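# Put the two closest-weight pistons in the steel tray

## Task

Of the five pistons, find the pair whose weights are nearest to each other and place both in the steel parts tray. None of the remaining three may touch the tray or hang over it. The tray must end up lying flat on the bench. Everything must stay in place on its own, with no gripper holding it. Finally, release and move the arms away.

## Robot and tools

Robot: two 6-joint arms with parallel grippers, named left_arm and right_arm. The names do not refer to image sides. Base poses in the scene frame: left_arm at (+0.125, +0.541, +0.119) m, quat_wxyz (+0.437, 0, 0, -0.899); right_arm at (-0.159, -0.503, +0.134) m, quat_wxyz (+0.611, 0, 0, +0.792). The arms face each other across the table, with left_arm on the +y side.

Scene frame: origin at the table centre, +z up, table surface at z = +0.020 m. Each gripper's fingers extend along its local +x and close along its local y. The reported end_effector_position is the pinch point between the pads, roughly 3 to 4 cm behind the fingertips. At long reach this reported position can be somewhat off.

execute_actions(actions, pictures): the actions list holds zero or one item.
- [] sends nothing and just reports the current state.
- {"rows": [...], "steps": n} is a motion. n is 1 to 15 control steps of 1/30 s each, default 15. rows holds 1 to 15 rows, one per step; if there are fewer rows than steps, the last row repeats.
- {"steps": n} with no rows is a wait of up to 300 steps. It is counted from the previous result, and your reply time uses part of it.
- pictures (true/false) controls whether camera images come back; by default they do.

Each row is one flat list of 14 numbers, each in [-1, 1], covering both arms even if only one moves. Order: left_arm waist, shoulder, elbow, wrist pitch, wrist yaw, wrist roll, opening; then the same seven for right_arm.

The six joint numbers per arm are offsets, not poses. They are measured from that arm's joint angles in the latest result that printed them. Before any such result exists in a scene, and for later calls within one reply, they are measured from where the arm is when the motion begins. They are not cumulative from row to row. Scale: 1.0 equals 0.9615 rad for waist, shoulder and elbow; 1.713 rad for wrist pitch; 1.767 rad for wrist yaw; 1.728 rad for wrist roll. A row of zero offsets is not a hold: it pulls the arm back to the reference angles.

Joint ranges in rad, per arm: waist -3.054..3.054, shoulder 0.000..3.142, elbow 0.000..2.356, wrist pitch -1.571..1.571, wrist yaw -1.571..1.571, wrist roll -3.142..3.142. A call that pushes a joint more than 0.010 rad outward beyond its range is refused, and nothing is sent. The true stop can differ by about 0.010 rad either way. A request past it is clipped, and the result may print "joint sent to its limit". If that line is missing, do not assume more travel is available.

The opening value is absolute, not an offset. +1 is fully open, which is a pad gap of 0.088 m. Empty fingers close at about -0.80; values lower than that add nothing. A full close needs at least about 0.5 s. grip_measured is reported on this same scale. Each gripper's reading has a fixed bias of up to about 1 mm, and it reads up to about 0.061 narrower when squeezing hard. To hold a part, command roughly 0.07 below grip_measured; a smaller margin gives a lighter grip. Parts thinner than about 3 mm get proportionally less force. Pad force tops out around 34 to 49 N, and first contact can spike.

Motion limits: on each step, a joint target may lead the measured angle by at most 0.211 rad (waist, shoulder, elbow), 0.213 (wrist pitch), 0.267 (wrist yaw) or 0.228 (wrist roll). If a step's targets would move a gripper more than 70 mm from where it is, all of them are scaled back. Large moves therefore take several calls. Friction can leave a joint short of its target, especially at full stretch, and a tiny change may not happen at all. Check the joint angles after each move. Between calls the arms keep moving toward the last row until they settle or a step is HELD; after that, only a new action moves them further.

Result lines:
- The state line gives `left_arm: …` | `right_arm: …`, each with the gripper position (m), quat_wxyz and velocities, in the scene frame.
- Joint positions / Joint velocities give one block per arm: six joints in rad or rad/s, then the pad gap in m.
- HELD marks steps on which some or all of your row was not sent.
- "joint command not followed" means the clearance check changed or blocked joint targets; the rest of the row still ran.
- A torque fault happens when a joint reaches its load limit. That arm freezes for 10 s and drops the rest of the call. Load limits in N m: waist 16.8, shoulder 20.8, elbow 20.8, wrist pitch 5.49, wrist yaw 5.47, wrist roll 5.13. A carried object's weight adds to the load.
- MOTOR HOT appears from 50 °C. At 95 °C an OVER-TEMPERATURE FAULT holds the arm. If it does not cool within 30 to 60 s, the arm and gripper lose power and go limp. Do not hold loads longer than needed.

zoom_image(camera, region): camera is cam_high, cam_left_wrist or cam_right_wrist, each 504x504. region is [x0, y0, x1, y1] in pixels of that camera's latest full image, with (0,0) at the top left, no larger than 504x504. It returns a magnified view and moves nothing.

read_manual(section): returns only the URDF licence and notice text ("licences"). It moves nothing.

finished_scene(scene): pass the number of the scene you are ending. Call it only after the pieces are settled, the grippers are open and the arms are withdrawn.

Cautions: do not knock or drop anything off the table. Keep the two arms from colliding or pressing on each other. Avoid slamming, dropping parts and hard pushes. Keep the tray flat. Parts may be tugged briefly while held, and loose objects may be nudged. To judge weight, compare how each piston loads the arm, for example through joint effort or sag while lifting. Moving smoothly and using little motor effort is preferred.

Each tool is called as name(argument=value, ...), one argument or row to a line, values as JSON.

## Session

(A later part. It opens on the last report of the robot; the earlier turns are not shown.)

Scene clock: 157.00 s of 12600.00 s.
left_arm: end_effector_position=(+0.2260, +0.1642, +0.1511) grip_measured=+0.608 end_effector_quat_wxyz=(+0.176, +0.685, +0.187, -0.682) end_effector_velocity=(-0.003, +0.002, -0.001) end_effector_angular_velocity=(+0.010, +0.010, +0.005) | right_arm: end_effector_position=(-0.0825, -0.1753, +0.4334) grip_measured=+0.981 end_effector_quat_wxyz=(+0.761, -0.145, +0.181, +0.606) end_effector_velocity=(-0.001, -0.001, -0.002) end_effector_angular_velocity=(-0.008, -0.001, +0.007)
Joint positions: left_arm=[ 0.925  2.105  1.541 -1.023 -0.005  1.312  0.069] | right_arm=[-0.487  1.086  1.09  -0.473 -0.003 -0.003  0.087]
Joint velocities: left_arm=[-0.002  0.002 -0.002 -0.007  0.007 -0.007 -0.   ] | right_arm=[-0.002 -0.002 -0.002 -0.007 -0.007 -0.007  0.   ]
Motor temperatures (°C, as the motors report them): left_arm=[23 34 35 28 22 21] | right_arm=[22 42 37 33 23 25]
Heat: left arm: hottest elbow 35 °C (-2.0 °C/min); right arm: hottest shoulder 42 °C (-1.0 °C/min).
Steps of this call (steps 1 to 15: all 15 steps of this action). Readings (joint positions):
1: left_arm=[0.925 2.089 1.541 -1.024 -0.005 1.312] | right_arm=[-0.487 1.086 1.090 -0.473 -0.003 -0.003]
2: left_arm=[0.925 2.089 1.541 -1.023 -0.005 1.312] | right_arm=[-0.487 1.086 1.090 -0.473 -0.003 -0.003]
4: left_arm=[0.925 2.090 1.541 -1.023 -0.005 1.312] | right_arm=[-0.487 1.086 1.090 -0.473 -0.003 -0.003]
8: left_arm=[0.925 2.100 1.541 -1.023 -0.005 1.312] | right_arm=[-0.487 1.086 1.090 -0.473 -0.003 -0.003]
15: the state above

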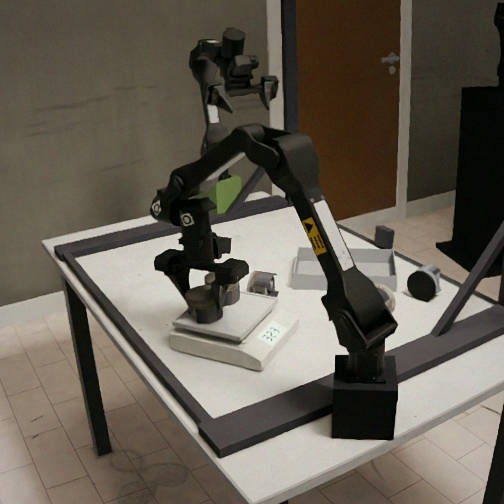

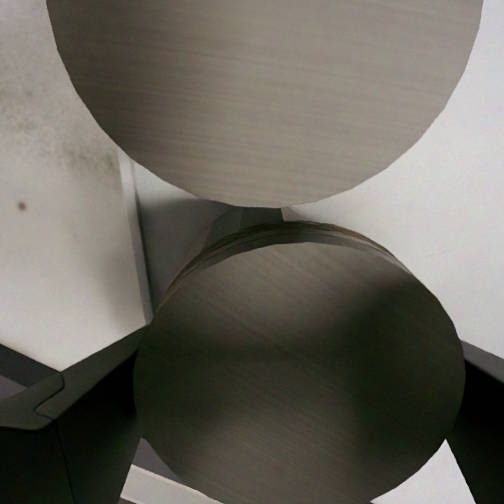

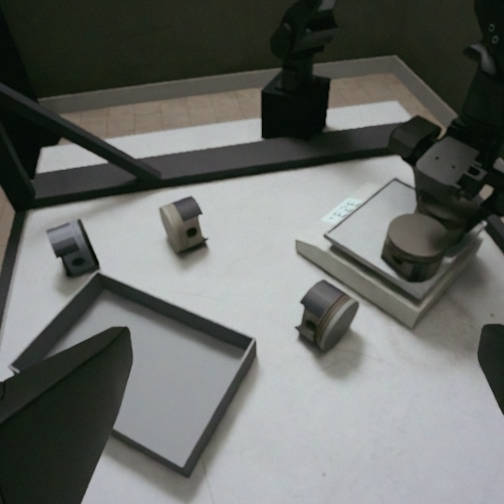

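execute_actions(
  actions=[
    {"rows":[[0,-0.005,0,0,0,0,0.59,0,0,0,0,0,0,1],[0,-0.005,0,0,0,0,0.62,0,0,0,0,0,0,1],[0,-0.005,0,0,0,0,0.65,0,0,0,0,0,0,1],[0,-0.005,0,0,0,0,0.68,0,0,0,0,0,0,1],[0,-0.005,0,0,0,0,0.72,0,0,0,0,0,0,1],[0,-0.005,0,0,0,0,0.8,0,0,0,0,0,0,1],[0,-0.005,0,0,0,0,1,0,0,0,0,0,0,1],[0,-0.005,0,0,0,0,1,0,0,0,0,0,0,1],[0,-0.03,0,0,0,0,1,0,0,0,0,0,0,1],[0,-0.06,0,0,0,0,1,0,0,0,0,0,0,1],[0,-0.09,0,0,0,0,1,0,0,0,0,0,0,1],[0,-0.12,0,-0.006,0,0,1,0,0,0,0,0,0,1],[0,-0.15,0,-0.012,0,0,1,0,0,0,0,0,0,1],[0,-0.17,0,-0.02,0,0,1,0,0,0,0,0,0,1],[0,-0.17,0,-0.03,0,0,1,0,0,0,0,0,0,1]]},
  ],
  pictures=false,
)

execute_actions(
  actions=[
    {"steps":8},
  ],
  pictures=false,
)

execute_actions(
  actions=[
    {"rows":[[-0.03,0,0,0,0,-0.03,1,0,0,0,0,0,0,1],[-0.07,0,0,0,0,-0.07,1,0,0,0,0,0,0,1],[-0.12,0,0,0,0,-0.12,1,0,0,0,0,0,0,1],[-0.18,0,0,0,0,-0.18,1,0,0,0,0,0,0,1],[-0.25,0,0,0,0,-0.25,1,0.05,0,0,0,0,0,1],[-0.33,0,0,0,0,-0.33,1,0.1,0,0,0,0,0,1],[-0.42,0,0,0,0,-0.42,1,0.15,0,0,0,0,0,1],[-1,0,0,0,0,-0.516,1,0.2,0,0,0,0,0,1]]},
  ],
  pictures=false,
)

execute_actions(
  actions=[
    {"steps":22},
  ],
  pictures=false,
)

execute_actions(
  actions=[
    {"rows":[[-0.03,0.03,0,0,0,0,1,0,0,0,0,0,0,1],[-0.06,0.06,0,0,0,0,1,0,0,0,0,0,0,1],[-0.09,0.09,0,0,0,0,1,0,0,0,0,0,0,1],[-0.11,0.12,0,0.005,0,0,1,0,0,0,0,0,0,1]]},
  ],
)

zoom_image(
  camera="cam_high",
  region=[140,230,310,400],
)

Scene clock: 168.50 s of 12600.00 s.
left_arm: end_effector_position=(+0.2261, +0.1639, +0.1888) grip_measured=+0.976 end_effector_quat_wxyz=(+0.204, +0.685, +0.159, -0.681) end_effector_velocity=(-0.009, +0.042, +0.285) end_effector_angular_velocity=(-0.445, -0.141, -0.008) | right_arm: end_effector_position=(-0.0825, -0.1753, +0.4334) grip_measured=+0.981 end_effector_quat_wxyz=(+0.761, -0.145, +0.181, +0.606) end_effector_velocity=(+0.003, -0.002, +0.000) end_effector_angular_velocity=(-0.005, -0.009, -0.011)
Joint positions: left_arm=[ 0.925  2.003  1.541 -1.046 -0.005  1.312  0.087] | right_arm=[-0.487  1.086  1.09  -0.473 -0.003 -0.003  0.087]
Joint velocities: left_arm=[-0.002 -0.784 -0.002 -0.315 -0.022  0.007  0.005] | right_arm=[-0.007 -0.002  0.002 -0.007  0.007 -0.007 -0.   ]
Motor temperatures (°C, as the motors report them): left_arm=[23 34 35 28 22 21] | right_arm=[22 42 37 34 23 25]
Heat: left arm: hottest elbow 35 °C (-1.0 °C/min); right arm: hottest shoulder 42 °C (-1.0 °C/min).
Steps of this call (steps 1 to 15: the robot went on to your last target; steps 16 to 90: nothing new was sent; then 8.00 s passed at rest; steps 91 to 105: all 15 steps of this action). Readings (joint positions):
91: left_arm=[0.925 2.105 1.541 -1.023 -0.005 1.312] | right_arm=[-0.487 1.086 1.090 -0.473 -0.003 -0.003]
92: left_arm=[0.925 2.105 1.541 -1.023 -0.005 1.312] | right_arm=[-0.487 1.086 1.090 -0.473 -0.003 -0.003]
94: left_arm=[0.925 2.105 1.541 -1.023 -0.005 1.312] | right_arm=[-0.487 1.086 1.090 -0.473 -0.003 -0.003]
98: left_arm=[0.925 2.105 1.541 -1.023 -0.005 1.312] | right_arm=[-0.487 1.086 1.090 -0.473 -0.003 -0.003]
105: the state above

Scene clock: 168.77 s of 12600.00 s.
left_arm: end_effector_position=(+0.2252, +0.1672, +0.2134) grip_measured=+0.984 end_effector_quat_wxyz=(+0.218, +0.684, +0.144, -0.681) end_effector_velocity=(-0.004, +0.009, -0.002) end_effector_angular_velocity=(+0.042, +0.004, +0.001) | right_arm: end_effector_position=(-0.0825, -0.1753, +0.4334) grip_measured=+0.981 end_effector_quat_wxyz=(+0.761, -0.145, +0.181, +0.606) end_effector_velocity=(-0.001, -0.001, +0.000) end_effector_angular_velocity=(-0.003, -0.003, +0.007)
Joint positions: left_arm=[ 0.925  1.938  1.545 -1.073 -0.005  1.312  0.087] | right_arm=[-0.487  1.086  1.09  -0.473 -0.003 -0.003  0.087]
Joint velocities: left_arm=[-0.007 -0.002 -0.007 -0.037 -0.007 -0.007  0.   ] | right_arm=[-0.002 -0.002  0.002 -0.007 -0.007 -0.007 -0.   ]
Motor temperatures (°C, as the motors report them): left_arm=[23 34 35 28 22 21] | right_arm=[22 42 37 34 23 25]
Heat: left arm: hottest elbow 35 °C (-1.0 °C/min); right arm: hottest shoulder 42 °C (-1.0 °C/min).
Steps of this call (steps 1 to 8: the robot went on to your last target). Readings (joint positions):
1: left_arm=[0.925 1.978 1.541 -1.055 -0.005 1.312] | right_arm=[-0.487 1.086 1.090 -0.473 -0.003 -0.003]
2: left_arm=[0.925 1.959 1.543 -1.061 -0.005 1.312] | right_arm=[-0.487 1.086 1.090 -0.473 -0.003 -0.003]
4: left_arm=[0.925 1.939 1.545 -1.066 -0.005 1.312] | right_arm=[-0.487 1.086 1.090 -0.473 -0.003 -0.003]
8: the state above

Scene clock: 169.27 s of 12600.00 s.
left_arm: end_effector_position=(-0.0151, +0.1801, +0.2135) grip_measured=+0.985 end_effector_quat_wxyz=(+0.265, +0.643, +0.204, -0.689) end_effector_velocity=(-0.590, +0.232, +0.000) end_effector_angular_velocity=(+0.036, +0.093, -0.640) | right_arm: end_effector_position=(-0.1452, -0.1668, +0.4334) grip_measured=+0.981 end_effector_quat_wxyz=(+0.700, -0.161, +0.167, +0.675) end_effector_velocity=(-0.003, -0.001, -0.002) end_effector_angular_velocity=(-0.008, -0.023, +0.016)
Joint positions: left_arm=[ 0.291  1.938  1.545 -1.071 -0.007  0.52   0.087] | right_arm=[-0.3    1.086  1.09  -0.473 -0.006 -0.003  0.087]
Joint velocities: left_arm=[-1.639 -0.002 -0.002 -0.007 -0.007 -1.004 -0.   ] | right_arm=[ 0.012 -0.002 -0.002 -0.007  0.007 -0.022 -0.   ]
Motor temperatures (°C, as the motors report them): left_arm=[23 34 35 28 22 21] | right_arm=[22 42 37 34 23 25]
Heat: left arm: hottest elbow 35 °C (-1.0 °C/min); right arm: hottest shoulder 42 °C (-1.0 °C/min).
Steps of this call (steps 1 to 15: all 15 steps of this action). Readings (joint positions):
1: left_arm=[0.923 1.938 1.545 -1.073 -0.005 1.301] | right_arm=[-0.487 1.086 1.090 -0.473 -0.003 -0.003]
2: left_arm=[0.917 1.938 1.545 -1.073 -0.007 1.270] | right_arm=[-0.487 1.086 1.090 -0.473 -0.003 -0.003]
4: left_arm=[0.875 1.938 1.545 -1.073 -0.011 1.157] | right_arm=[-0.487 1.086 1.090 -0.473 -0.003 -0.003]
8: left_arm=[0.679 1.938 1.545 -1.073 -0.009 0.909] | right_arm=[-0.395 1.086 1.090 -0.473 0.000 -0.003]
15: the state above

Scene clock: 170.00 s of 12600.00 s.
left_arm: end_effector_position=(-0.1243, +0.2449, +0.2135) grip_measured=+0.985 end_effector_quat_wxyz=(+0.180, +0.659, +0.133, -0.718) end_effector_velocity=(+0.002, +0.003, -0.001) end_effector_angular_velocity=(+0.006, -0.012, +0.020) | right_arm: end_effector_position=(-0.1459, -0.1668, +0.4334) grip_measured=+0.981 end_effector_quat_wxyz=(+0.700, -0.161, +0.167, +0.676) end_effector_velocity=(-0.002, -0.003, -0.007) end_effector_angular_velocity=(-0.027, -0.002, +0.012)
Joint positions: left_arm=[-0.036  1.938  1.545 -1.071 -0.003  0.422  0.087] | right_arm=[-0.298  1.086  1.09  -0.473 -0.006 -0.003  0.087]
Joint velocities: left_arm=[-0.002 -0.002 -0.007 -0.007 -0.007 -0.022 -0.   ] | right_arm=[ 0.002 -0.002 -0.007 -0.022 -0.007 -0.007 -0.   ]
Motor temperatures (°C, as the motors report them): left_arm=[23 34 35 28 22 21] | right_arm=[22 42 37 34 23 25]
Heat: left arm: hottest elbow 35 °C (-1.0 °C/min); right arm: hottest shoulder 42 °C (-1.0 °C/min).
Steps of this call (steps 1 to 22: the robot went on to your last target). Readings (joint positions):
1: left_arm=[0.236 1.938 1.545 -1.071 -0.007 0.492] | right_arm=[-0.299 1.086 1.090 -0.473 -0.006 -0.003]
2: left_arm=[0.182 1.938 1.545 -1.071 -0.007 0.473] | right_arm=[-0.299 1.086 1.090 -0.473 -0.006 -0.003]
4: left_arm=[0.072 1.938 1.545 -1.071 -0.006 0.447] | right_arm=[-0.298 1.086 1.090 -0.473 -0.006 -0.003]
8: left_arm=[-0.053 1.938 1.545 -1.071 0.003 0.428] | right_arm=[-0.298 1.086 1.090 -0.473 -0.006 -0.003]
22: the state above

Scene clock: 170.50 s of 12600.00 s.
left_arm: end_effector_position=(-0.1545, +0.2744, +0.1748) grip_measured=+0.985 end_effector_quat_wxyz=(+0.121, +0.695, +0.117, -0.699) end_effector_velocity=(+0.004, -0.001, -0.002) end_effector_angular_velocity=(+0.003, -0.014, +0.000) | right_arm: end_effector_position=(-0.1459, -0.1668, +0.4334) grip_measured=+0.981 end_effector_quat_wxyz=(+0.700, -0.161, +0.167, +0.676) end_effector_velocity=(-0.001, -0.001, -0.002) end_effector_angular_velocity=(-0.007, +0.004, +0.016)
Joint positions: left_arm=[-0.145  2.044  1.547 -1.064 -0.002  0.422  0.087] | right_arm=[-0.298  1.086  1.09  -0.473 -0.006 -0.003  0.087]
Joint velocities: left_arm=[ 0.007  0.002 -0.002 -0.007 -0.007  0.007 -0.   ] | right_arm=[-0.007 -0.002 -0.002 -0.007 -0.022 -0.007 -0.   ]
Motor temperatures (°C, as the motors report them): left_arm=[23 34 35 28 22 21] | right_arm=[22 42 37 34 23 25]
Heat: left arm: hottest elbow 35 °C (-1.0 °C/min); right arm: hottest shoulder 42 °C (-1.0 °C/min).
Steps of this call (steps 1 to 15: all 15 steps of this action). Readings (joint positions):
1: left_arm=[-0.038 1.939 1.545 -1.071 -0.004 0.422] | right_arm=[-0.298 1.086 1.090 -0.473 -0.006 -0.003]
2: left_arm=[-0.044 1.944 1.545 -1.071 -0.005 0.422] | right_arm=[-0.298 1.086 1.090 -0.473 -0.006 -0.003]
4: left_arm=[-0.074 1.971 1.548 -1.071 -0.006 0.422] | right_arm=[-0.298 1.086 1.090 -0.473 -0.006 -0.003]
8: left_arm=[-0.143 2.034 1.548 -1.065 -0.002 0.422] | right_arm=[-0.298 1.086 1.090 -0.473 -0.006 -0.003]
15: the state above

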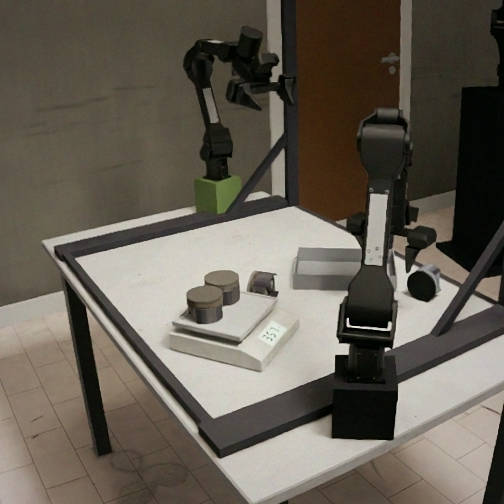

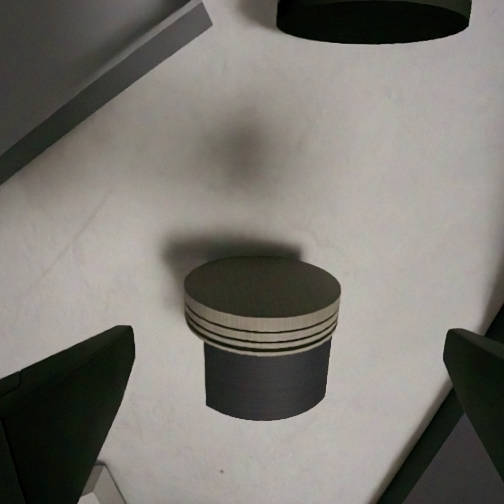

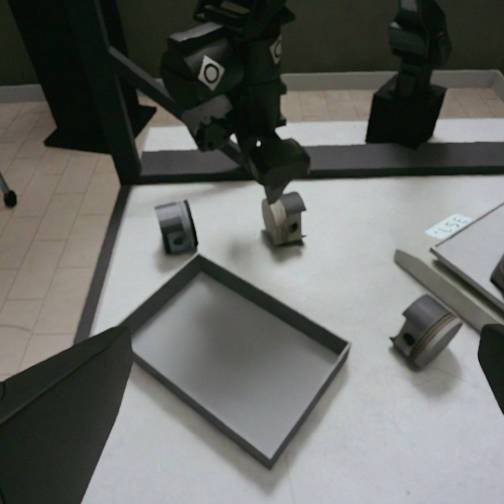

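Region (140, 230, 310, 400) of cam_high's 504x504 image, scaled by 2.965, with more detail than that image has.

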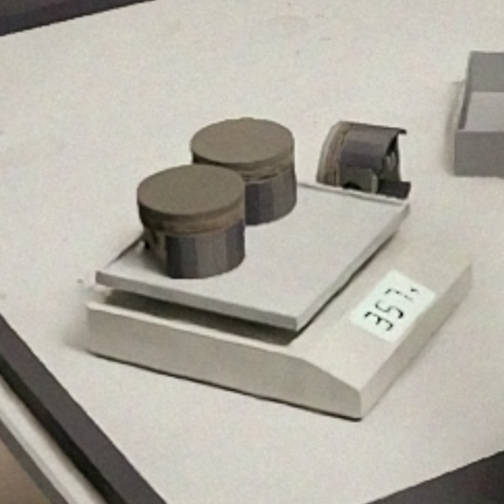

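execute_actions(
  actions=[
    {"rows":[[0.03,-0.03,0,0,0,0.03,1,0,-0.03,0,0,0,0,1],[0.07,-0.06,0,0,0,0.07,1,0,-0.06,0,-0.02,0,0,1],[0.12,-0.09,0,0,0,0.12,1,0,-0.1,0,-0.04,0,0,1],[0.18,-0.115,0,-0.005,0,0.18,1,0,-0.14,0,-0.06,0,0,1],[0.25,-0.115,0,-0.005,0,0.25,1,0,-0.18,0,-0.08,0,0,1],[0.33,-0.115,0,-0.005,0,0.33,1,0,-0.22,0,-0.1,0,0,1],[0.42,-0.115,0,-0.005,0,0.42,1,0,-0.26,0,-0.12,0,0,1],[0.9,-0.115,0,-0.005,0,0.516,1,0,-0.3,0,-0.13,0,0,1]]},
  ],
  pictures=false,
)

execute_actions(
  actions=[
    {"steps":22},
  ],
)

execute_actions(
  actions=[
    {"rows":[[0.03,0,0,0,0,0,1,0,0,0,0,0,0,1],[0.07,0,0,0,0,0,1,0,0,0,0,0,0,1],[0.11,0,0,0,0,0,1,0,0,0,0,0,0,1],[0.15,0,0,0,0,0,1,0,0,0,0,0,0,1],[0.18,0,0,0,0,0,1,0,0,0,0,0,0,1],[0.2,0,0,0,0,0,1,0,0,0,0,0,0,1],[0.213,0,0,0,0,0,1,0,0,0,0,0,0,1]]},
  ],
  pictures=false,
)

execute_actions(
  actions=[
    {"steps":8},
  ],
)

zoom_image(
  camera="cam_high",
  region=[240,305,310,365],
)

Scene clock: 191.83 s of 12600.00 s.
left_arm: end_effector_position=(+0.0518, +0.1587, +0.2120) grip_measured=+0.985 end_effector_quat_wxyz=(+0.099, +0.693, +0.025, -0.714) end_effector_velocity=(+0.626, -0.117, -0.001) end_effector_angular_velocity=(-0.012, -0.122, +0.578) | right_arm: end_effector_position=(-0.1492, -0.2500, +0.4724) grip_measured=+0.981 end_effector_quat_wxyz=(+0.705, -0.135, +0.139, +0.682) end_effector_velocity=(+0.001, +0.006, -0.037) end_effector_angular_velocity=(-0.154, +0.002, +0.002)
Joint positions: left_arm=[ 0.476  1.945  1.55  -1.067  0.001  1.205  0.087] | right_arm=[-0.298  0.795  1.096 -0.692 -0.006 -0.003  0.087]
Joint velocities: left_arm=[ 1.634 -0.002 -0.007 -0.007 -0.007  1.062 -0.   ] | right_arm=[-0.007  0.051 -0.022 -0.081 -0.007 -0.007 -0.   ]
Motor temperatures (°C, as the motors report them): left_arm=[23 35 35 27 22 21] | right_arm=[22 42 37 34 23 25]
Heat: left arm: hottest shoulder 35 °C (+1.0 °C/min); right arm: hottest shoulder 42 °C (-1.0 °C/min).
Steps of this call (steps 1 to 15: the robot went on to your last target; steps 16 to 90: nothing new was sent; then 17.83 s passed at rest; steps 91 to 105: all 15 steps of this action). Readings (joint positions):
91: left_arm=[-0.143 2.044 1.547 -1.064 -0.002 0.433] | right_arm=[-0.298 1.083 1.090 -0.473 -0.006 -0.003]
92: left_arm=[-0.137 2.038 1.547 -1.064 -0.001 0.463] | right_arm=[-0.298 1.075 1.090 -0.479 -0.006 -0.003]
94: left_arm=[-0.096 2.015 1.547 -1.064 0.004 0.576] | right_arm=[-0.298 1.038 1.090 -0.522 -0.006 -0.003]
98: left_arm=[0.091 1.958 1.549 -1.065 0.003 0.812] | right_arm=[-0.298 0.891 1.090 -0.633 -0.006 -0.003]
105: the state above

Scene clock: 192.57 s of 12600.00 s.
left_arm: end_effector_position=(+0.1471, +0.1530, +0.2121) grip_measured=+0.985 end_effector_quat_wxyz=(+0.148, +0.695, +0.073, -0.700) end_effector_velocity=(-0.000, +0.005, -0.002) end_effector_angular_velocity=(+0.027, -0.005, +0.006) | right_arm: end_effector_position=(-0.1492, -0.2496, +0.4715) grip_measured=+0.981 end_effector_quat_wxyz=(+0.705, -0.137, +0.141, +0.681) end_effector_velocity=(+0.002, -0.001, -0.004) end_effector_angular_velocity=(-0.013, -0.009, -0.006)
Joint positions: left_arm=[ 0.72   1.945  1.55  -1.07  -0.003  1.312  0.087] | right_arm=[-0.298  0.797  1.095 -0.693 -0.006 -0.003  0.087]
Joint velocities: left_arm=[-0.002  0.002 -0.002 -0.022 -0.007 -0.007 -0.   ] | right_arm=[-0.002 -0.002 -0.007 -0.007  0.007 -0.007  0.   ]
Motor temperatures (°C, as the motors report them): left_arm=[23 36 35 27 22 21] | right_arm=[22 42 37 34 23 25]
Heat: left arm: hottest shoulder 36 °C (+2.0 °C/min); right arm: hottest shoulder 42 °C (-1.0 °C/min).
Steps of this call (steps 1 to 22: the robot went on to your last target). Readings (joint positions):
1: left_arm=[0.530 1.945 1.550 -1.067 0.001 1.235] | right_arm=[-0.298 0.796 1.095 -0.693 -0.006 -0.003]
2: left_arm=[0.585 1.945 1.550 -1.067 0.001 1.258] | right_arm=[-0.298 0.797 1.095 -0.693 -0.006 -0.003]
4: left_arm=[0.680 1.945 1.550 -1.067 -0.006 1.286] | right_arm=[-0.298 0.797 1.095 -0.693 -0.006 -0.003]
8: left_arm=[0.738 1.945 1.550 -1.070 -0.008 1.306] | right_arm=[-0.298 0.797 1.095 -0.693 -0.006 -0.003]
22: the state above

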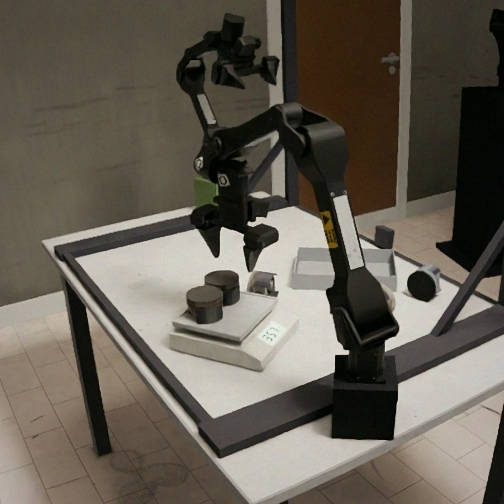

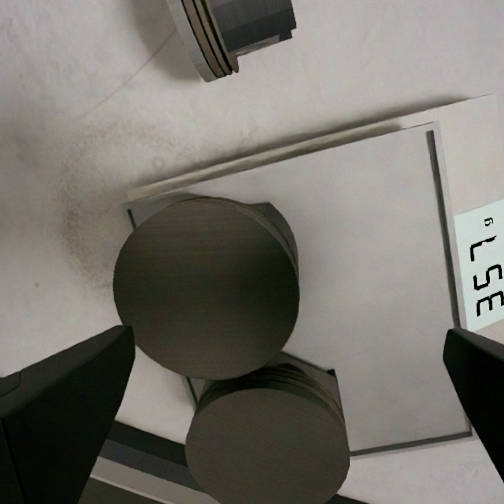

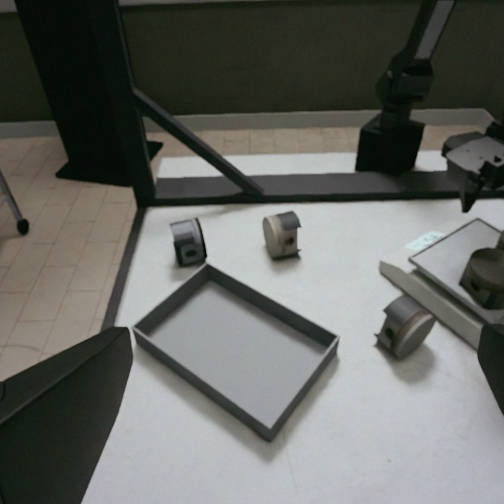

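Scene clock: 193.07 s of 12600.00 s.
left_arm: end_effector_position=(+0.2275, +0.1661, +0.2121) grip_measured=+0.985 end_effector_quat_wxyz=(+0.220, +0.684, +0.146, -0.680) end_effector_velocity=(-0.029, -0.004, -0.001) end_effector_angular_velocity=(+0.010, +0.011, -0.064) | right_arm: end_effector_position=(-0.1492, -0.2496, +0.4715) grip_measured=+0.981 end_effector_quat_wxyz=(+0.705, -0.137, +0.141, +0.681) end_effector_velocity=(-0.002, -0.001, +0.000) end_effector_angular_velocity=(-0.002, +0.010, +0.006)
Joint positions: left_arm=[ 0.929  1.945  1.55  -1.07  -0.006  1.312  0.087] | right_arm=[-0.298  0.797  1.095 -0.693 -0.006 -0.003  0.087]
Joint velocities: left_arm=[-0.071 -0.002 -0.007 -0.007  0.007 -0.007 -0.   ] | right_arm=[ 0.002 -0.002  0.002 -0.007 -0.007  0.007  0.   ]
Motor temperatures (°C, as the motors report them): left_arm=[23 36 35 27 22 21] | right_arm=[22 42 37 34 23 25]
Heat: left arm: hottest shoulder 36 °C (+2.0 °C/min); right arm: hottest shoulder 42 °C (-1.0 °C/min).
Steps of this call (steps 1 to 15: all 15 steps of this action). Readings (joint positions):
1: left_arm=[0.722 1.945 1.550 -1.070 -0.003 1.312] | right_arm=[-0.298 0.797 1.095 -0.693 -0.006 -0.003]
2: left_arm=[0.728 1.945 1.550 -1.070 -0.001 1.312] | right_arm=[-0.298 0.797 1.095 -0.693 -0.006 -0.003]
4: left_arm=[0.767 1.945 1.550 -1.070 0.001 1.312] | right_arm=[-0.298 0.797 1.095 -0.693 -0.006 -0.003]
8: left_arm=[0.898 1.945 1.550 -1.070 -0.005 1.312] | right_arm=[-0.298 0.797 1.095 -0.693 -0.006 -0.003]
15: the state above

Scene clock: 193.33 s of 12600.00 s.
left_arm: end_effector_position=(+0.2263, +0.1658, +0.2121) grip_measured=+0.985 end_effector_quat_wxyz=(+0.219, +0.684, +0.145, -0.680) end_effector_velocity=(-0.001, +0.005, +0.002) end_effector_angular_velocity=(+0.018, -0.002, +0.006) | right_arm: end_effector_position=(-0.1492, -0.2496, +0.4715) grip_measured=+0.981 end_effector_quat_wxyz=(+0.705, -0.137, +0.141, +0.681) end_effector_velocity=(-0.001, -0.003, -0.003) end_effector_angular_velocity=(-0.017, -0.003, +0.007)
Joint positions: left_arm=[ 0.926  1.945  1.55  -1.07  -0.005  1.312  0.087] | right_arm=[-0.298  0.797  1.095 -0.693 -0.006 -0.003  0.087]
Joint velocities: left_arm=[-0.002 -0.007 -0.002 -0.022 -0.007 -0.007 -0.   ] | right_arm=[-0.002 -0.002  0.002 -0.022 -0.007 -0.007 -0.   ]
Motor temperatures (°C, as the motors report them): left_arm=[23 36 35 27 22 21] | right_arm=[22 42 37 34 23 25]
Heat: left arm: hottest shoulder 36 °C (+2.0 °C/min); right arm: hottest shoulder 42 °C (-1.0 °C/min).
Steps of this call (steps 1 to 8: the robot went on to your last target). Readings (joint positions):
1: left_arm=[0.927 1.945 1.550 -1.070 -0.005 1.312] | right_arm=[-0.298 0.797 1.095 -0.693 -0.006 -0.003]
2: left_arm=[0.927 1.945 1.550 -1.070 -0.005 1.312] | right_arm=[-0.298 0.797 1.095 -0.693 -0.006 -0.003]
4: left_arm=[0.926 1.945 1.550 -1.070 -0.005 1.312] | right_arm=[-0.298 0.797 1.095 -0.693 -0.006 -0.003]
8: the state above

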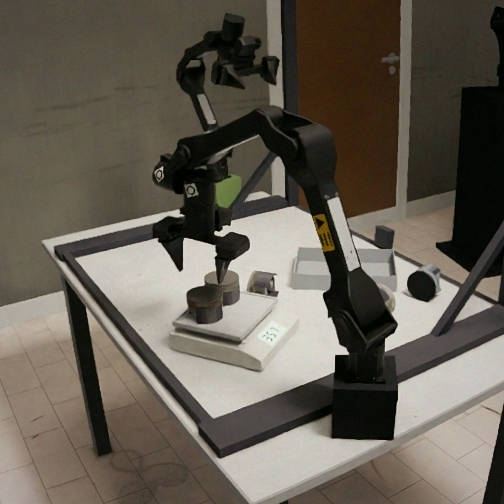

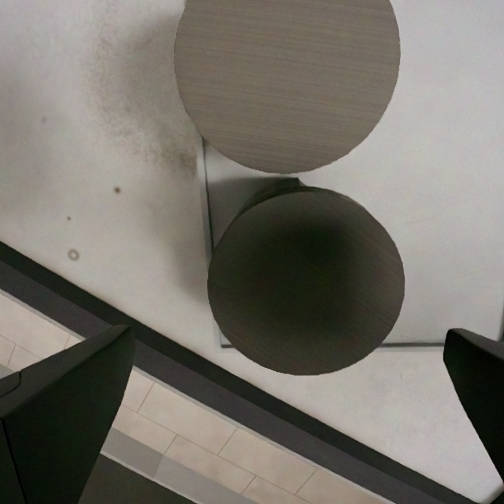

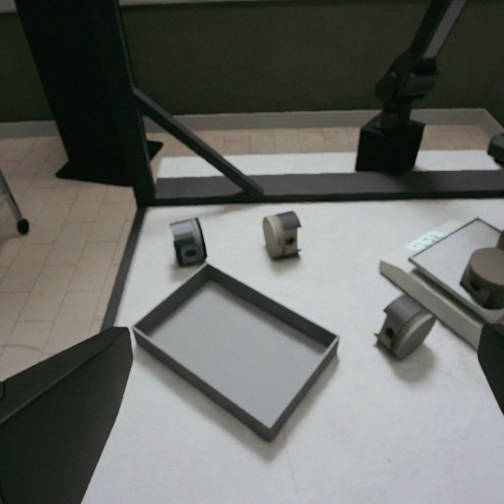

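Region (240, 305, 310, 365) of cam_high's 504x504 image, scaled by 7.200, with more detail than that image has; it fills the top 432 rows of this view, and the rest is white.

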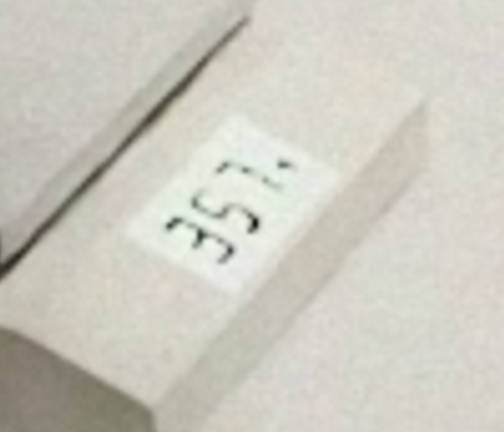

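execute_actions(
  actions=[
    {"rows":[[0,0.018,0,0,0,0,1,0,0,0,0,0,0,1],[0,0.036,0,0,0,0,1,0,0,0,0,0,0,1],[0,0.054,0,0,0,0,1,0,0,0,0,0,0,1],[0,0.072,0,0,0,0,1,0,0,0,0,0,0,1],[0,0.09,0,0,0,0,1,0,0,0,0,0,0,1],[0,0.108,0,0.004,0,0,1,0,0,0,0,0,0,1],[0,0.126,0,0.008,0,0,1,0,0,0,0,0,0,1],[0,0.144,0,0.012,0,0,1,0,0,0,0,0,0,1],[0,0.162,0,0.016,0,0,1,0,0,0,0,0,0,1],[0,0.18,0,0.02,0,0,1,0,0,0,0,0,0,1],[0,0.19,0,0.025,0,0,1,0,0,0,0,0,0,1]]},
  ],
  pictures=false,
)

execute_actions(
  actions=[
    {"steps":6},
  ],
  pictures=false,
)

execute_actions(
  actions=[
    {"rows":[[0,0,0,0,0,0,0.9,0,0,0,0,0,0,1],[0,0,0,0,0,0,0.82,0,0,0,0,0,0,1],[0,0,0,0,0,0,0.75,0,0,0,0,0,0,1],[0,0,0,0,0,0,0.7,0,0,0,0,0,0,1],[0,0,0,0,0,0,0.66,0,0,0,0,0,0,1],[0,0,0,0,0,0,0.62,0,0,0,0,0,0,1],[0,0,0,0,0,0,0.58,0,0,0,0,0,0,1],[0,0,0,0,0,0,0.55,0,0,0,0,0,0,1],[0,0,0,0,0,0,0.52,0,0,0,0,0,0,1]]},
  ],
)

Scene clock: 201.73 s of 12600.00 s.
left_arm: end_effector_position=(+0.2265, +0.1647, +0.1501) grip_measured=+0.985 end_effector_quat_wxyz=(+0.173, +0.685, +0.191, -0.681) end_effector_velocity=(+0.006, -0.005, -0.022) end_effector_angular_velocity=(+0.013, -0.020, +0.009) | right_arm: end_effector_position=(-0.1492, -0.2496, +0.4715) grip_measured=+0.981 end_effector_quat_wxyz=(+0.705, -0.137, +0.141, +0.681) end_effector_velocity=(-0.001, -0.001, -0.002) end_effector_angular_velocity=(-0.007, -0.004, +0.007)
Joint positions: left_arm=[ 0.926  2.113  1.55  -1.034 -0.005  1.312  0.087] | right_arm=[-0.298  0.797  1.095 -0.693 -0.006 -0.003  0.087]
Joint velocities: left_arm=[ 0.002  0.056 -0.002  0.051 -0.022 -0.007  0.   ] | right_arm=[-0.002 -0.002 -0.002 -0.007 -0.007 -0.007 -0.   ]
Motor temperatures (°C, as the motors report them): left_arm=[23 36 35 27 22 21] | right_arm=[22 41 37 34 23 25]
Heat: left arm: hottest shoulder 36 °C (+2.0 °C/min); right arm: hottest shoulder 41 °C (-1.0 °C/min).
Steps of this call (steps 1 to 15: the robot went on to your last target; steps 16 to 90: nothing new was sent; then 4.90 s passed at rest; steps 91 to 105: all 15 steps of this action). Readings (joint positions):
91: left_arm=[0.926 1.945 1.550 -1.070 -0.005 1.312] | right_arm=[-0.298 0.797 1.095 -0.693 -0.006 -0.003]
92: left_arm=[0.926 1.947 1.550 -1.070 -0.005 1.312] | right_arm=[-0.298 0.797 1.095 -0.693 -0.006 -0.003]
94: left_arm=[0.926 1.960 1.550 -1.070 -0.005 1.312] | right_arm=[-0.298 0.797 1.095 -0.693 -0.006 -0.003]
98: left_arm=[0.926 2.022 1.550 -1.063 -0.005 1.312] | right_arm=[-0.298 0.797 1.095 -0.693 -0.006 -0.003]
105: the state above

Scene clock: 201.93 s of 12600.00 s.
left_arm: end_effector_position=(+0.2268, +0.1638, +0.1500) grip_measured=+0.985 end_effector_quat_wxyz=(+0.174, +0.685, +0.190, -0.681) end_effector_velocity=(-0.000, +0.002, +0.000) end_effector_angular_velocity=(+0.009, -0.005, +0.005) | right_arm: end_effector_position=(-0.1492, -0.2496, +0.4715) grip_measured=+0.981 end_effector_quat_wxyz=(+0.705, -0.137, +0.141, +0.681) end_effector_velocity=(-0.000, +0.000, +0.001) end_effector_angular_velocity=(+0.007, -0.004, +0.007)
Joint positions: left_arm=[ 0.926  2.113  1.55  -1.029 -0.005  1.312  0.087] | right_arm=[-0.298  0.797  1.095 -0.693 -0.006 -0.003  0.087]
Joint velocities: left_arm=[-0.002 -0.002 -0.002 -0.007 -0.007 -0.007 -0.   ] | right_arm=[-0.002 -0.002 -0.002  0.007 -0.007 -0.007 -0.   ]
Motor temperatures (°C, as the motors report them): left_arm=[23 36 35 27 22 21] | right_arm=[22 41 37 34 23 25]
Heat: left arm: hottest shoulder 36 °C (+2.0 °C/min); right arm: hottest shoulder 41 °C (-1.0 °C/min).
Steps of this call (steps 1 to 6: the robot went on to your last target). Readings (joint positions):
1: left_arm=[0.926 2.113 1.550 -1.032 -0.005 1.312] | right_arm=[-0.298 0.797 1.095 -0.693 -0.006 -0.003]
2: left_arm=[0.926 2.113 1.550 -1.031 -0.005 1.312] | right_arm=[-0.298 0.797 1.095 -0.693 -0.006 -0.003]
4: left_arm=[0.926 2.113 1.550 -1.029 -0.005 1.312] | right_arm=[-0.298 0.797 1.095 -0.693 -0.006 -0.003]
6: the state above

Scene clock: 202.43 s of 12600.00 s.
left_arm: end_effector_position=(+0.2267, +0.1641, +0.1500) grip_measured=+0.612 end_effector_quat_wxyz=(+0.173, +0.685, +0.190, -0.681) end_effector_velocity=(-0.000, +0.002, +0.000) end_effector_angular_velocity=(+0.009, -0.006, +0.019) | right_arm: end_effector_position=(-0.1492, -0.2496, +0.4715) grip_measured=+0.981 end_effector_quat_wxyz=(+0.705, -0.137, +0.141, +0.681) end_effector_velocity=(-0.001, -0.001, -0.002) end_effector_angular_velocity=(-0.007, -0.004, +0.007)
Joint positions: left_arm=[ 0.926  2.113  1.55  -1.031 -0.005  1.312  0.069] | right_arm=[-0.298  0.797  1.095 -0.693 -0.006 -0.003  0.087]
Joint velocities: left_arm=[-0.002 -0.002 -0.002 -0.007 -0.007 -0.022 -0.   ] | right_arm=[-0.002 -0.002 -0.002 -0.007 -0.007 -0.007 -0.   ]
Motor temperatures (°C, as the motors report them): left_arm=[23 36 35 27 22 21] | right_arm=[22 41 37 34 23 25]
Heat: left arm: hottest shoulder 36 °C (+2.0 °C/min); right arm: hottest shoulder 41 °C (-1.0 °C/min).
Steps of this call (steps 1 to 15: all 15 steps of this action). Readings (joint positions):
1: left_arm=[0.926 2.113 1.550 -1.029 -0.005 1.312] | right_arm=[-0.298 0.797 1.095 -0.693 -0.006 -0.003]
2: left_arm=[0.926 2.113 1.550 -1.029 -0.005 1.312] | right_arm=[-0.298 0.797 1.095 -0.693 -0.006 -0.003]
4: left_arm=[0.926 2.113 1.550 -1.029 -0.005 1.312] | right_arm=[-0.298 0.797 1.095 -0.693 -0.006 -0.003]
8: left_arm=[0.926 2.113 1.550 -1.031 -0.005 1.312] | right_arm=[-0.298 0.797 1.095 -0.693 -0.006 -0.003]
15: the state above

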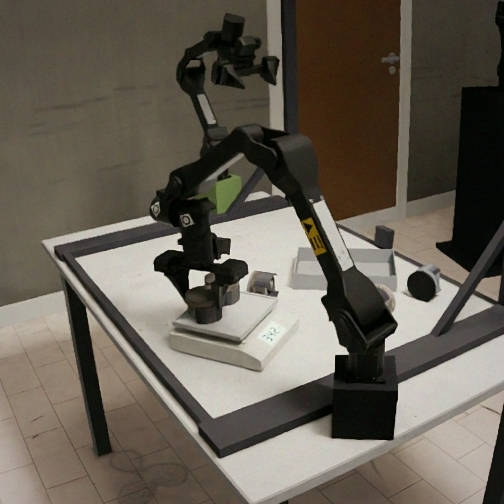

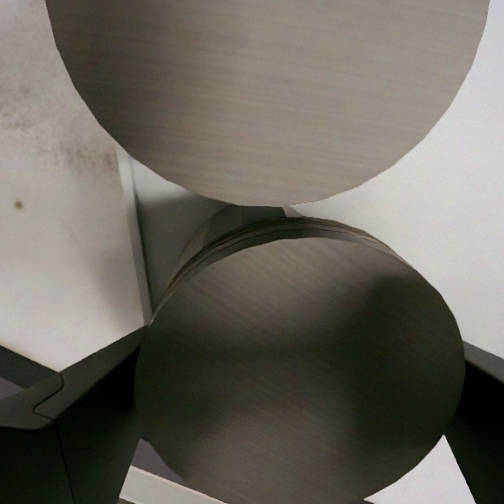

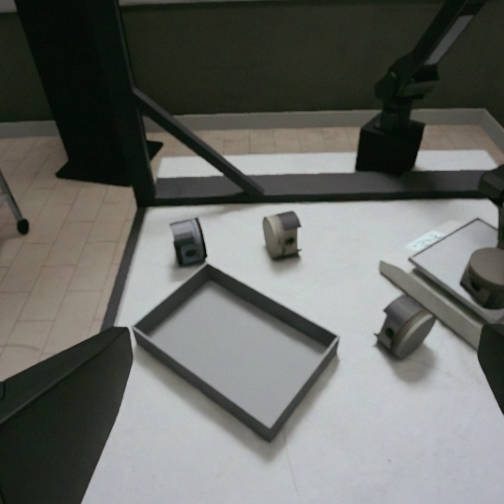

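execute_actions(
  actions=[
    {"rows":[[0,-0.02,0,0,0,0,0.52,0,0,0,0,0,0,1],[0,-0.04,0,0,0,0,0.52,0,0,0,0,0,0,1],[0,-0.065,0,-0.008,0,0,0.52,0,0,0,0,0,0,1],[0,-0.09,0,-0.016,0,0,0.52,0,0,0,0,0,0,1],[0,-0.115,0,-0.024,0,0,0.52,0,0,0,0,0,0,1],[0,-0.14,0,-0.032,0,0,0.52,0,0,0,0,0,0,1],[0,-0.165,0,-0.04,0,0,0.52,0,0,0,0,0,0,1],[0,-0.19,0,-0.05,0,0,0.52,0,0,0,0,0,0,1],[0,-0.215,0,-0.06,0,0,0.52,0,0,0,0,0,0,1],[0,-0.24,0,-0.07,0,0,0.52,0,0,0,0,0,0,1],[0,-0.255,0,-0.08,0,0,0.52,0,0,0,0,0,0,1]]},
  ],
  pictures=false,
)

execute_actions(
  actions=[
    {"steps":6},
  ],
  pictures=false,
)

execute_actions(
  actions=[
    {"rows":[[-0.02,0,0,0,0,-0.02,0.52,0,0,0,0,0,0,1],[-0.05,0,0,0,0,-0.05,0.52,0,0,0,0,0,0,1],[-0.09,0,0,0,0,-0.09,0.52,0,0,0,0,0,0,1],[-0.14,0,0,0,0,-0.13,0.52,0,0,0,0,0,0,1],[-0.2,0,0,0,0,-0.17,0.52,0,0,0,0,0,0,1],[-0.27,0,0,0,0,-0.22,0.52,0,0,0,0,0,0,1],[-0.35,0,0,0,0,-0.28,0.52,0,0,0,0,0,0,1],[-1,0,0,0,0,-0.76,0.52,0,0,0,0,0,0,1]]},
  ],
  pictures=false,
)

execute_actions(
  actions=[
    {"steps":25},
  ],
  pictures=false,
)

execute_actions(
  actions=[
    {"rows":[[0,0.03,0.04,0,0,0,0.52,0,0,0,0,0,0,1],[0,0.07,0.09,0,0,0,0.52,0,0,0,0,0,0,1],[0,0.12,0.15,0,0,0,0.52,0,0,0,0,0,0,1],[0,0.17,0.21,0,0,0,0.52,0,0,0,0,0,0,1],[0,0.22,0.27,0,0,0,0.52,0,0,0,0,0,0,1],[0,0.27,0.33,0,0,0,0.52,0,0,0,0,0,0,1],[0,0.32,0.39,0,0,0,0.52,0,0,0,0,0,0,1],[0,0.37,0.45,0,0,0,0.52,0,0,0,0,0,0,1],[0,0.42,0.51,0,0,0,0.52,0,0,0,0,0,0,1],[0,0.47,0.57,0,0,0,0.52,0,0,0,0,0,0,1],[0,0.52,0.63,0,0,0,0.52,0,0,0,0,0,0,1],[0,0.57,0.69,0,0,0,0.52,0,0,0,0,0,0,1],[0,0.62,0.75,0,0,0,0.52,0,0,0,0,0,0,1],[0,0.66,0.79,0,0,0,0.52,0,0,0,0,0,0,1],[0,0.685,0.82,0,0,0,0.52,0,0,0,0,0,0,1]]},
  ],
  pictures=false,
)

execute_actions(
  actions=[
    {"steps":20},
  ],
)

Scene clock: 216.23 s of 12600.00 s.
left_arm: end_effector_position=(+0.2214, +0.1841, +0.2356) grip_measured=+0.612 end_effector_quat_wxyz=(+0.213, +0.684, +0.150, -0.681) end_effector_velocity=(-0.003, +0.013, +0.042) end_effector_angular_velocity=(-0.067, -0.025, +0.006) | right_arm: end_effector_position=(-0.1492, -0.2496, +0.4715) grip_measured=+0.981 end_effector_quat_wxyz=(+0.705, -0.137, +0.141, +0.681) end_effector_velocity=(-0.001, -0.001, -0.002) end_effector_angular_velocity=(-0.007, -0.004, +0.007)
Joint positions: left_arm=[ 0.926  1.874  1.55  -1.157 -0.005  1.312  0.069] | right_arm=[-0.298  0.797  1.095 -0.693 -0.006 -0.003  0.087]
Joint velocities: left_arm=[-0.002 -0.125 -0.002 -0.051 -0.007 -0.007  0.   ] | right_arm=[-0.002 -0.002 -0.002 -0.007 -0.007 -0.007 -0.   ]
Motor temperatures (°C, as the motors report them): left_arm=[23 38 35 27 22 21] | right_arm=[22 41 37 34 23 25]
Heat: left arm: hottest shoulder 38 °C (+3.0 °C/min); right arm: hottest shoulder 41 °C (-1.0 °C/min).
Steps of this call (steps 1 to 15: the robot went on to your last target; steps 16 to 90: nothing new was sent; then 10.30 s passed at rest; steps 91 to 105: all 15 steps of this action). Readings (joint positions):
91: left_arm=[0.926 2.113 1.550 -1.031 -0.005 1.312] | right_arm=[-0.298 0.797 1.095 -0.693 -0.006 -0.003]
92: left_arm=[0.926 2.110 1.550 -1.030 -0.005 1.312] | right_arm=[-0.298 0.797 1.095 -0.693 -0.006 -0.003]
94: left_arm=[0.926 2.097 1.550 -1.037 -0.005 1.312] | right_arm=[-0.298 0.797 1.095 -0.693 -0.006 -0.003]
98: left_arm=[0.926 2.019 1.550 -1.082 -0.005 1.312] | right_arm=[-0.298 0.797 1.095 -0.693 -0.006 -0.003]
105: the state above

Scene clock: 216.43 s of 12600.00 s.
left_arm: end_effector_position=(+0.2209, +0.1860, +0.2361) grip_measured=+0.612 end_effector_quat_wxyz=(+0.211, +0.685, +0.153, -0.681) end_effector_velocity=(-0.002, +0.001, +0.003) end_effector_angular_velocity=(-0.004, +0.006, -0.010) | right_arm: end_effector_position=(-0.1492, -0.2496, +0.4715) grip_measured=+0.981 end_effector_quat_wxyz=(+0.705, -0.137, +0.141, +0.681) end_effector_velocity=(-0.001, -0.001, +0.000) end_effector_angular_velocity=(-0.003, -0.004, +0.007)
Joint positions: left_arm=[ 0.926  1.872  1.55  -1.166 -0.005  1.312  0.069] | right_arm=[-0.298  0.797  1.095 -0.693 -0.006 -0.003  0.087]
Joint velocities: left_arm=[-0.002 -0.007  0.002 -0.007  0.007  0.007  0.   ] | right_arm=[-0.002 -0.002  0.002 -0.007 -0.007 -0.007 -0.   ]
Motor temperatures (°C, as the motors report them): left_arm=[23 38 35 27 22 21] | right_arm=[22 41 37 34 23 25]
Heat: left arm: hottest shoulder 38 °C (+3.0 °C/min); right arm: hottest shoulder 41 °C (-1.0 °C/min).
Steps of this call (steps 1 to 6: the robot went on to your last target). Readings (joint positions):
1: left_arm=[0.926 1.872 1.550 -1.160 -0.005 1.312] | right_arm=[-0.298 0.797 1.095 -0.693 -0.006 -0.003]
2: left_arm=[0.926 1.872 1.550 -1.162 -0.005 1.312] | right_arm=[-0.298 0.797 1.095 -0.693 -0.006 -0.003]
4: left_arm=[0.926 1.872 1.550 -1.165 -0.005 1.312] | right_arm=[-0.298 0.797 1.095 -0.693 -0.006 -0.003]
6: the state above

Scene clock: 216.93 s of 12600.00 s.
left_arm: end_effector_position=(-0.0047, +0.1965, +0.2361) grip_measured=+0.612 end_effector_quat_wxyz=(+0.264, +0.647, +0.216, -0.682) end_effector_velocity=(-0.599, +0.228, -0.002) end_effector_angular_velocity=(+0.061, +0.167, +0.114) | right_arm: end_effector_position=(-0.1492, -0.2496, +0.4715) grip_measured=+0.981 end_effector_quat_wxyz=(+0.705, -0.137, +0.141, +0.681) end_effector_velocity=(-0.000, +0.000, -0.001) end_effector_angular_velocity=(+0.002, -0.004, +0.007)
Joint positions: left_arm=[ 0.301  1.872  1.55  -1.164 -0.008  0.514  0.069] | right_arm=[-0.298  0.797  1.095 -0.693 -0.006 -0.003  0.087]
Joint velocities: left_arm=[-1.731  0.002 -0.002 -0.007  0.022 -1.853  0.   ] | right_arm=[-0.002 -0.002 -0.007  0.007 -0.007 -0.007 -0.   ]
Motor temperatures (°C, as the motors report them): left_arm=[23 38 35 27 22 21] | right_arm=[22 41 37 34 23 25]
Heat: left arm: hottest shoulder 38 °C (+3.0 °C/min); right arm: hottest shoulder 41 °C (-1.0 °C/min).
Steps of this call (steps 1 to 15: all 15 steps of this action). Readings (joint positions):
1: left_arm=[0.925 1.872 1.550 -1.166 -0.005 1.305] | right_arm=[-0.298 0.797 1.095 -0.693 -0.006 -0.003]
2: left_arm=[0.921 1.872 1.550 -1.166 -0.007 1.284] | right_arm=[-0.298 0.797 1.095 -0.693 -0.006 -0.003]
4: left_arm=[0.890 1.872 1.550 -1.166 -0.012 1.197] | right_arm=[-0.298 0.797 1.095 -0.693 -0.006 -0.003]
8: left_arm=[0.708 1.872 1.550 -1.164 -0.012 0.953] | right_arm=[-0.298 0.797 1.095 -0.693 -0.006 -0.003]
15: the state above

Scene clock: 217.77 s of 12600.00 s.
left_arm: end_effector_position=(-0.1113, +0.2589, +0.2361) grip_measured=+0.612 end_effector_quat_wxyz=(+0.312, +0.614, +0.284, -0.667) end_effector_velocity=(-0.000, +0.003, +0.002) end_effector_angular_velocity=(+0.007, +0.005, +0.004) | right_arm: end_effector_position=(-0.1492, -0.2496, +0.4715) grip_measured=+0.981 end_effector_quat_wxyz=(+0.705, -0.137, +0.141, +0.681) end_effector_velocity=(-0.001, -0.002, -0.001) end_effector_angular_velocity=(-0.002, +0.010, +0.002)
Joint positions: left_arm=[-0.034  1.872  1.55  -1.164 -0.004  0.001  0.069] | right_arm=[-0.298  0.797  1.095 -0.693 -0.006 -0.003  0.087]
Joint velocities: left_arm=[-0.002 -0.007 -0.002 -0.007  0.007 -0.007 -0.   ] | right_arm=[-0.002 -0.007 -0.002 -0.007 -0.007  0.007  0.   ]
Motor temperatures (°C, as the motors report them): left_arm=[23 38 35 27 22 21] | right_arm=[22 41 37 34 23 25]
Heat: left arm: hottest shoulder 38 °C (+3.0 °C/min); right arm: hottest shoulder 41 °C (-1.0 °C/min).
Steps of this call (steps 1 to 25: the robot went on to your last target). Readings (joint positions):
1: left_arm=[0.243 1.872 1.550 -1.164 -0.008 0.451] | right_arm=[-0.298 0.797 1.095 -0.693 -0.006 -0.003]
2: left_arm=[0.185 1.872 1.550 -1.164 -0.008 0.388] | right_arm=[-0.298 0.797 1.095 -0.693 -0.006 -0.003]
4: left_arm=[0.071 1.872 1.550 -1.164 -0.006 0.257] | right_arm=[-0.298 0.797 1.095 -0.693 -0.006 -0.003]
8: left_arm=[-0.052 1.872 1.550 -1.164 0.007 0.057] | right_arm=[-0.298 0.797 1.095 -0.693 -0.006 -0.003]
25: the state above

Scene clock: 218.27 s of 12600.00 s.
left_arm: end_effector_position=(-0.2076, +0.1445, +0.1910) grip_measured=+0.612 end_effector_quat_wxyz=(+0.329, +0.571, +0.264, -0.704) end_effector_velocity=(-0.141, -0.171, -0.202) end_effector_angular_velocity=(-0.082, +0.058, -0.003) | right_arm: end_effector_position=(-0.1492, -0.2496, +0.4715) grip_measured=+0.981 end_effector_quat_wxyz=(+0.705, -0.137, +0.141, +0.681) end_effector_velocity=(-0.001, -0.002, -0.001) end_effector_angular_velocity=(-0.003, -0.017, +0.013)
Joint positions: left_arm=[-0.034  2.431  2.23  -1.16  -0.004  0.001  0.069] | right_arm=[-0.298  0.797  1.095 -0.693 -0.006 -0.003  0.087]
Joint velocities: left_arm=[ 0.002  1.17   1.277 -0.007 -0.007  0.007 -0.   ] | right_arm=[-0.002 -0.007 -0.002 -0.007 -0.007 -0.022 -0.   ]
Motor temperatures (°C, as the motors report them): left_arm=[23 38 35 27 22 21] | right_arm=[22 41 37 34 23 25]
Heat: left arm: hottest shoulder 38 °C (+3.0 °C/min); right arm: hottest shoulder 41 °C (-1.0 °C/min).
Steps of this call (steps 1 to 15: all 15 steps of this action). Readings (joint positions):
1: left_arm=[-0.034 1.875 1.553 -1.166 -0.004 0.001] | right_arm=[-0.298 0.797 1.095 -0.693 -0.006 -0.003]
2: left_arm=[-0.034 1.885 1.567 -1.173 -0.004 0.001] | right_arm=[-0.298 0.797 1.095 -0.693 -0.006 -0.003]
4: left_arm=[-0.034 1.935 1.636 -1.175 -0.004 0.001] | right_arm=[-0.298 0.797 1.095 -0.693 -0.006 -0.003]
8: left_arm=[-0.034 2.105 1.850 -1.164 -0.004 0.001] | right_arm=[-0.298 0.797 1.095 -0.693 -0.006 -0.003]
15: the state above

Scene clock: 218.93 s of 12600.00 s.
left_arm: end_effector_position=(-0.2172, +0.1330, +0.1732) grip_measured=+0.612 end_effector_quat_wxyz=(+0.329, +0.571, +0.264, -0.704) end_effector_velocity=(+0.005, +0.003, -0.000) end_effector_angular_velocity=(+0.006, -0.027, +0.024) | right_arm: end_effector_position=(-0.1492, -0.2496, +0.4715) grip_measured=+0.981 end_effector_quat_wxyz=(+0.705, -0.137, +0.141, +0.681) end_effector_velocity=(+0.001, -0.001, -0.002) end_effector_angular_velocity=(-0.008, -0.017, +0.008)
Joint positions: left_arm=[-0.034  2.523  2.327 -1.164 -0.004  0.001  0.069] | right_arm=[-0.298  0.797  1.095 -0.693 -0.006 -0.003  0.087]
Joint velocities: left_arm=[-0.002 -0.002 -0.002 -0.022 -0.022 -0.022 -0.   ] | right_arm=[-0.007 -0.002 -0.002 -0.007 -0.007 -0.022 -0.   ]
Motor temperatures (°C, as the motors report them): left_arm=[23 38 35 27 22 21] | right_arm=[22 41 37 34 23 25]
Heat: left arm: hottest shoulder 38 °C (+3.0 °C/min); right arm: hottest shoulder 41 °C (-1.0 °C/min).
Steps of this call (steps 1 to 20: the robot went on to your last target). Readings (joint positions):
1: left_arm=[-0.034 2.463 2.263 -1.158 -0.004 0.001] | right_arm=[-0.298 0.797 1.095 -0.693 -0.006 -0.003]
2: left_arm=[-0.034 2.486 2.283 -1.158 -0.004 0.001] | right_arm=[-0.298 0.797 1.095 -0.693 -0.006 -0.003]
4: left_arm=[-0.034 2.512 2.299 -1.163 -0.004 0.001] | right_arm=[-0.298 0.797 1.095 -0.693 -0.006 -0.003]
8: left_arm=[-0.034 2.523 2.313 -1.164 -0.004 0.001] | right_arm=[-0.298 0.797 1.095 -0.693 -0.006 -0.003]
20: the state above

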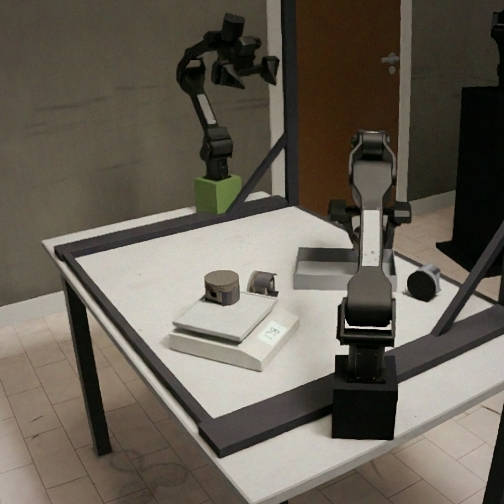

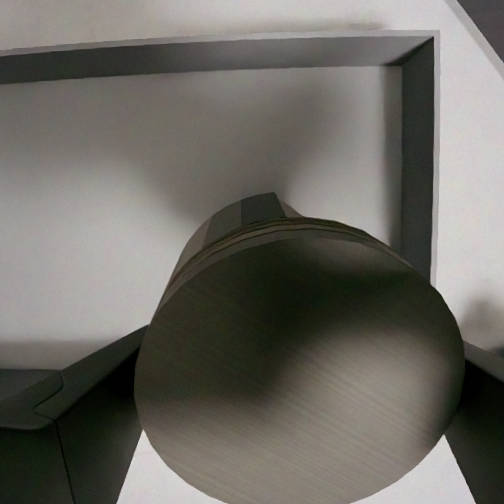

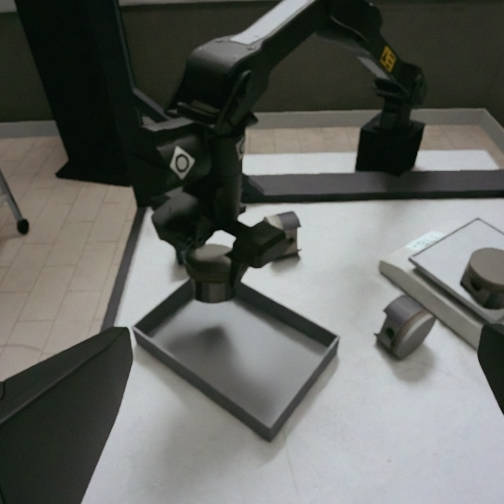

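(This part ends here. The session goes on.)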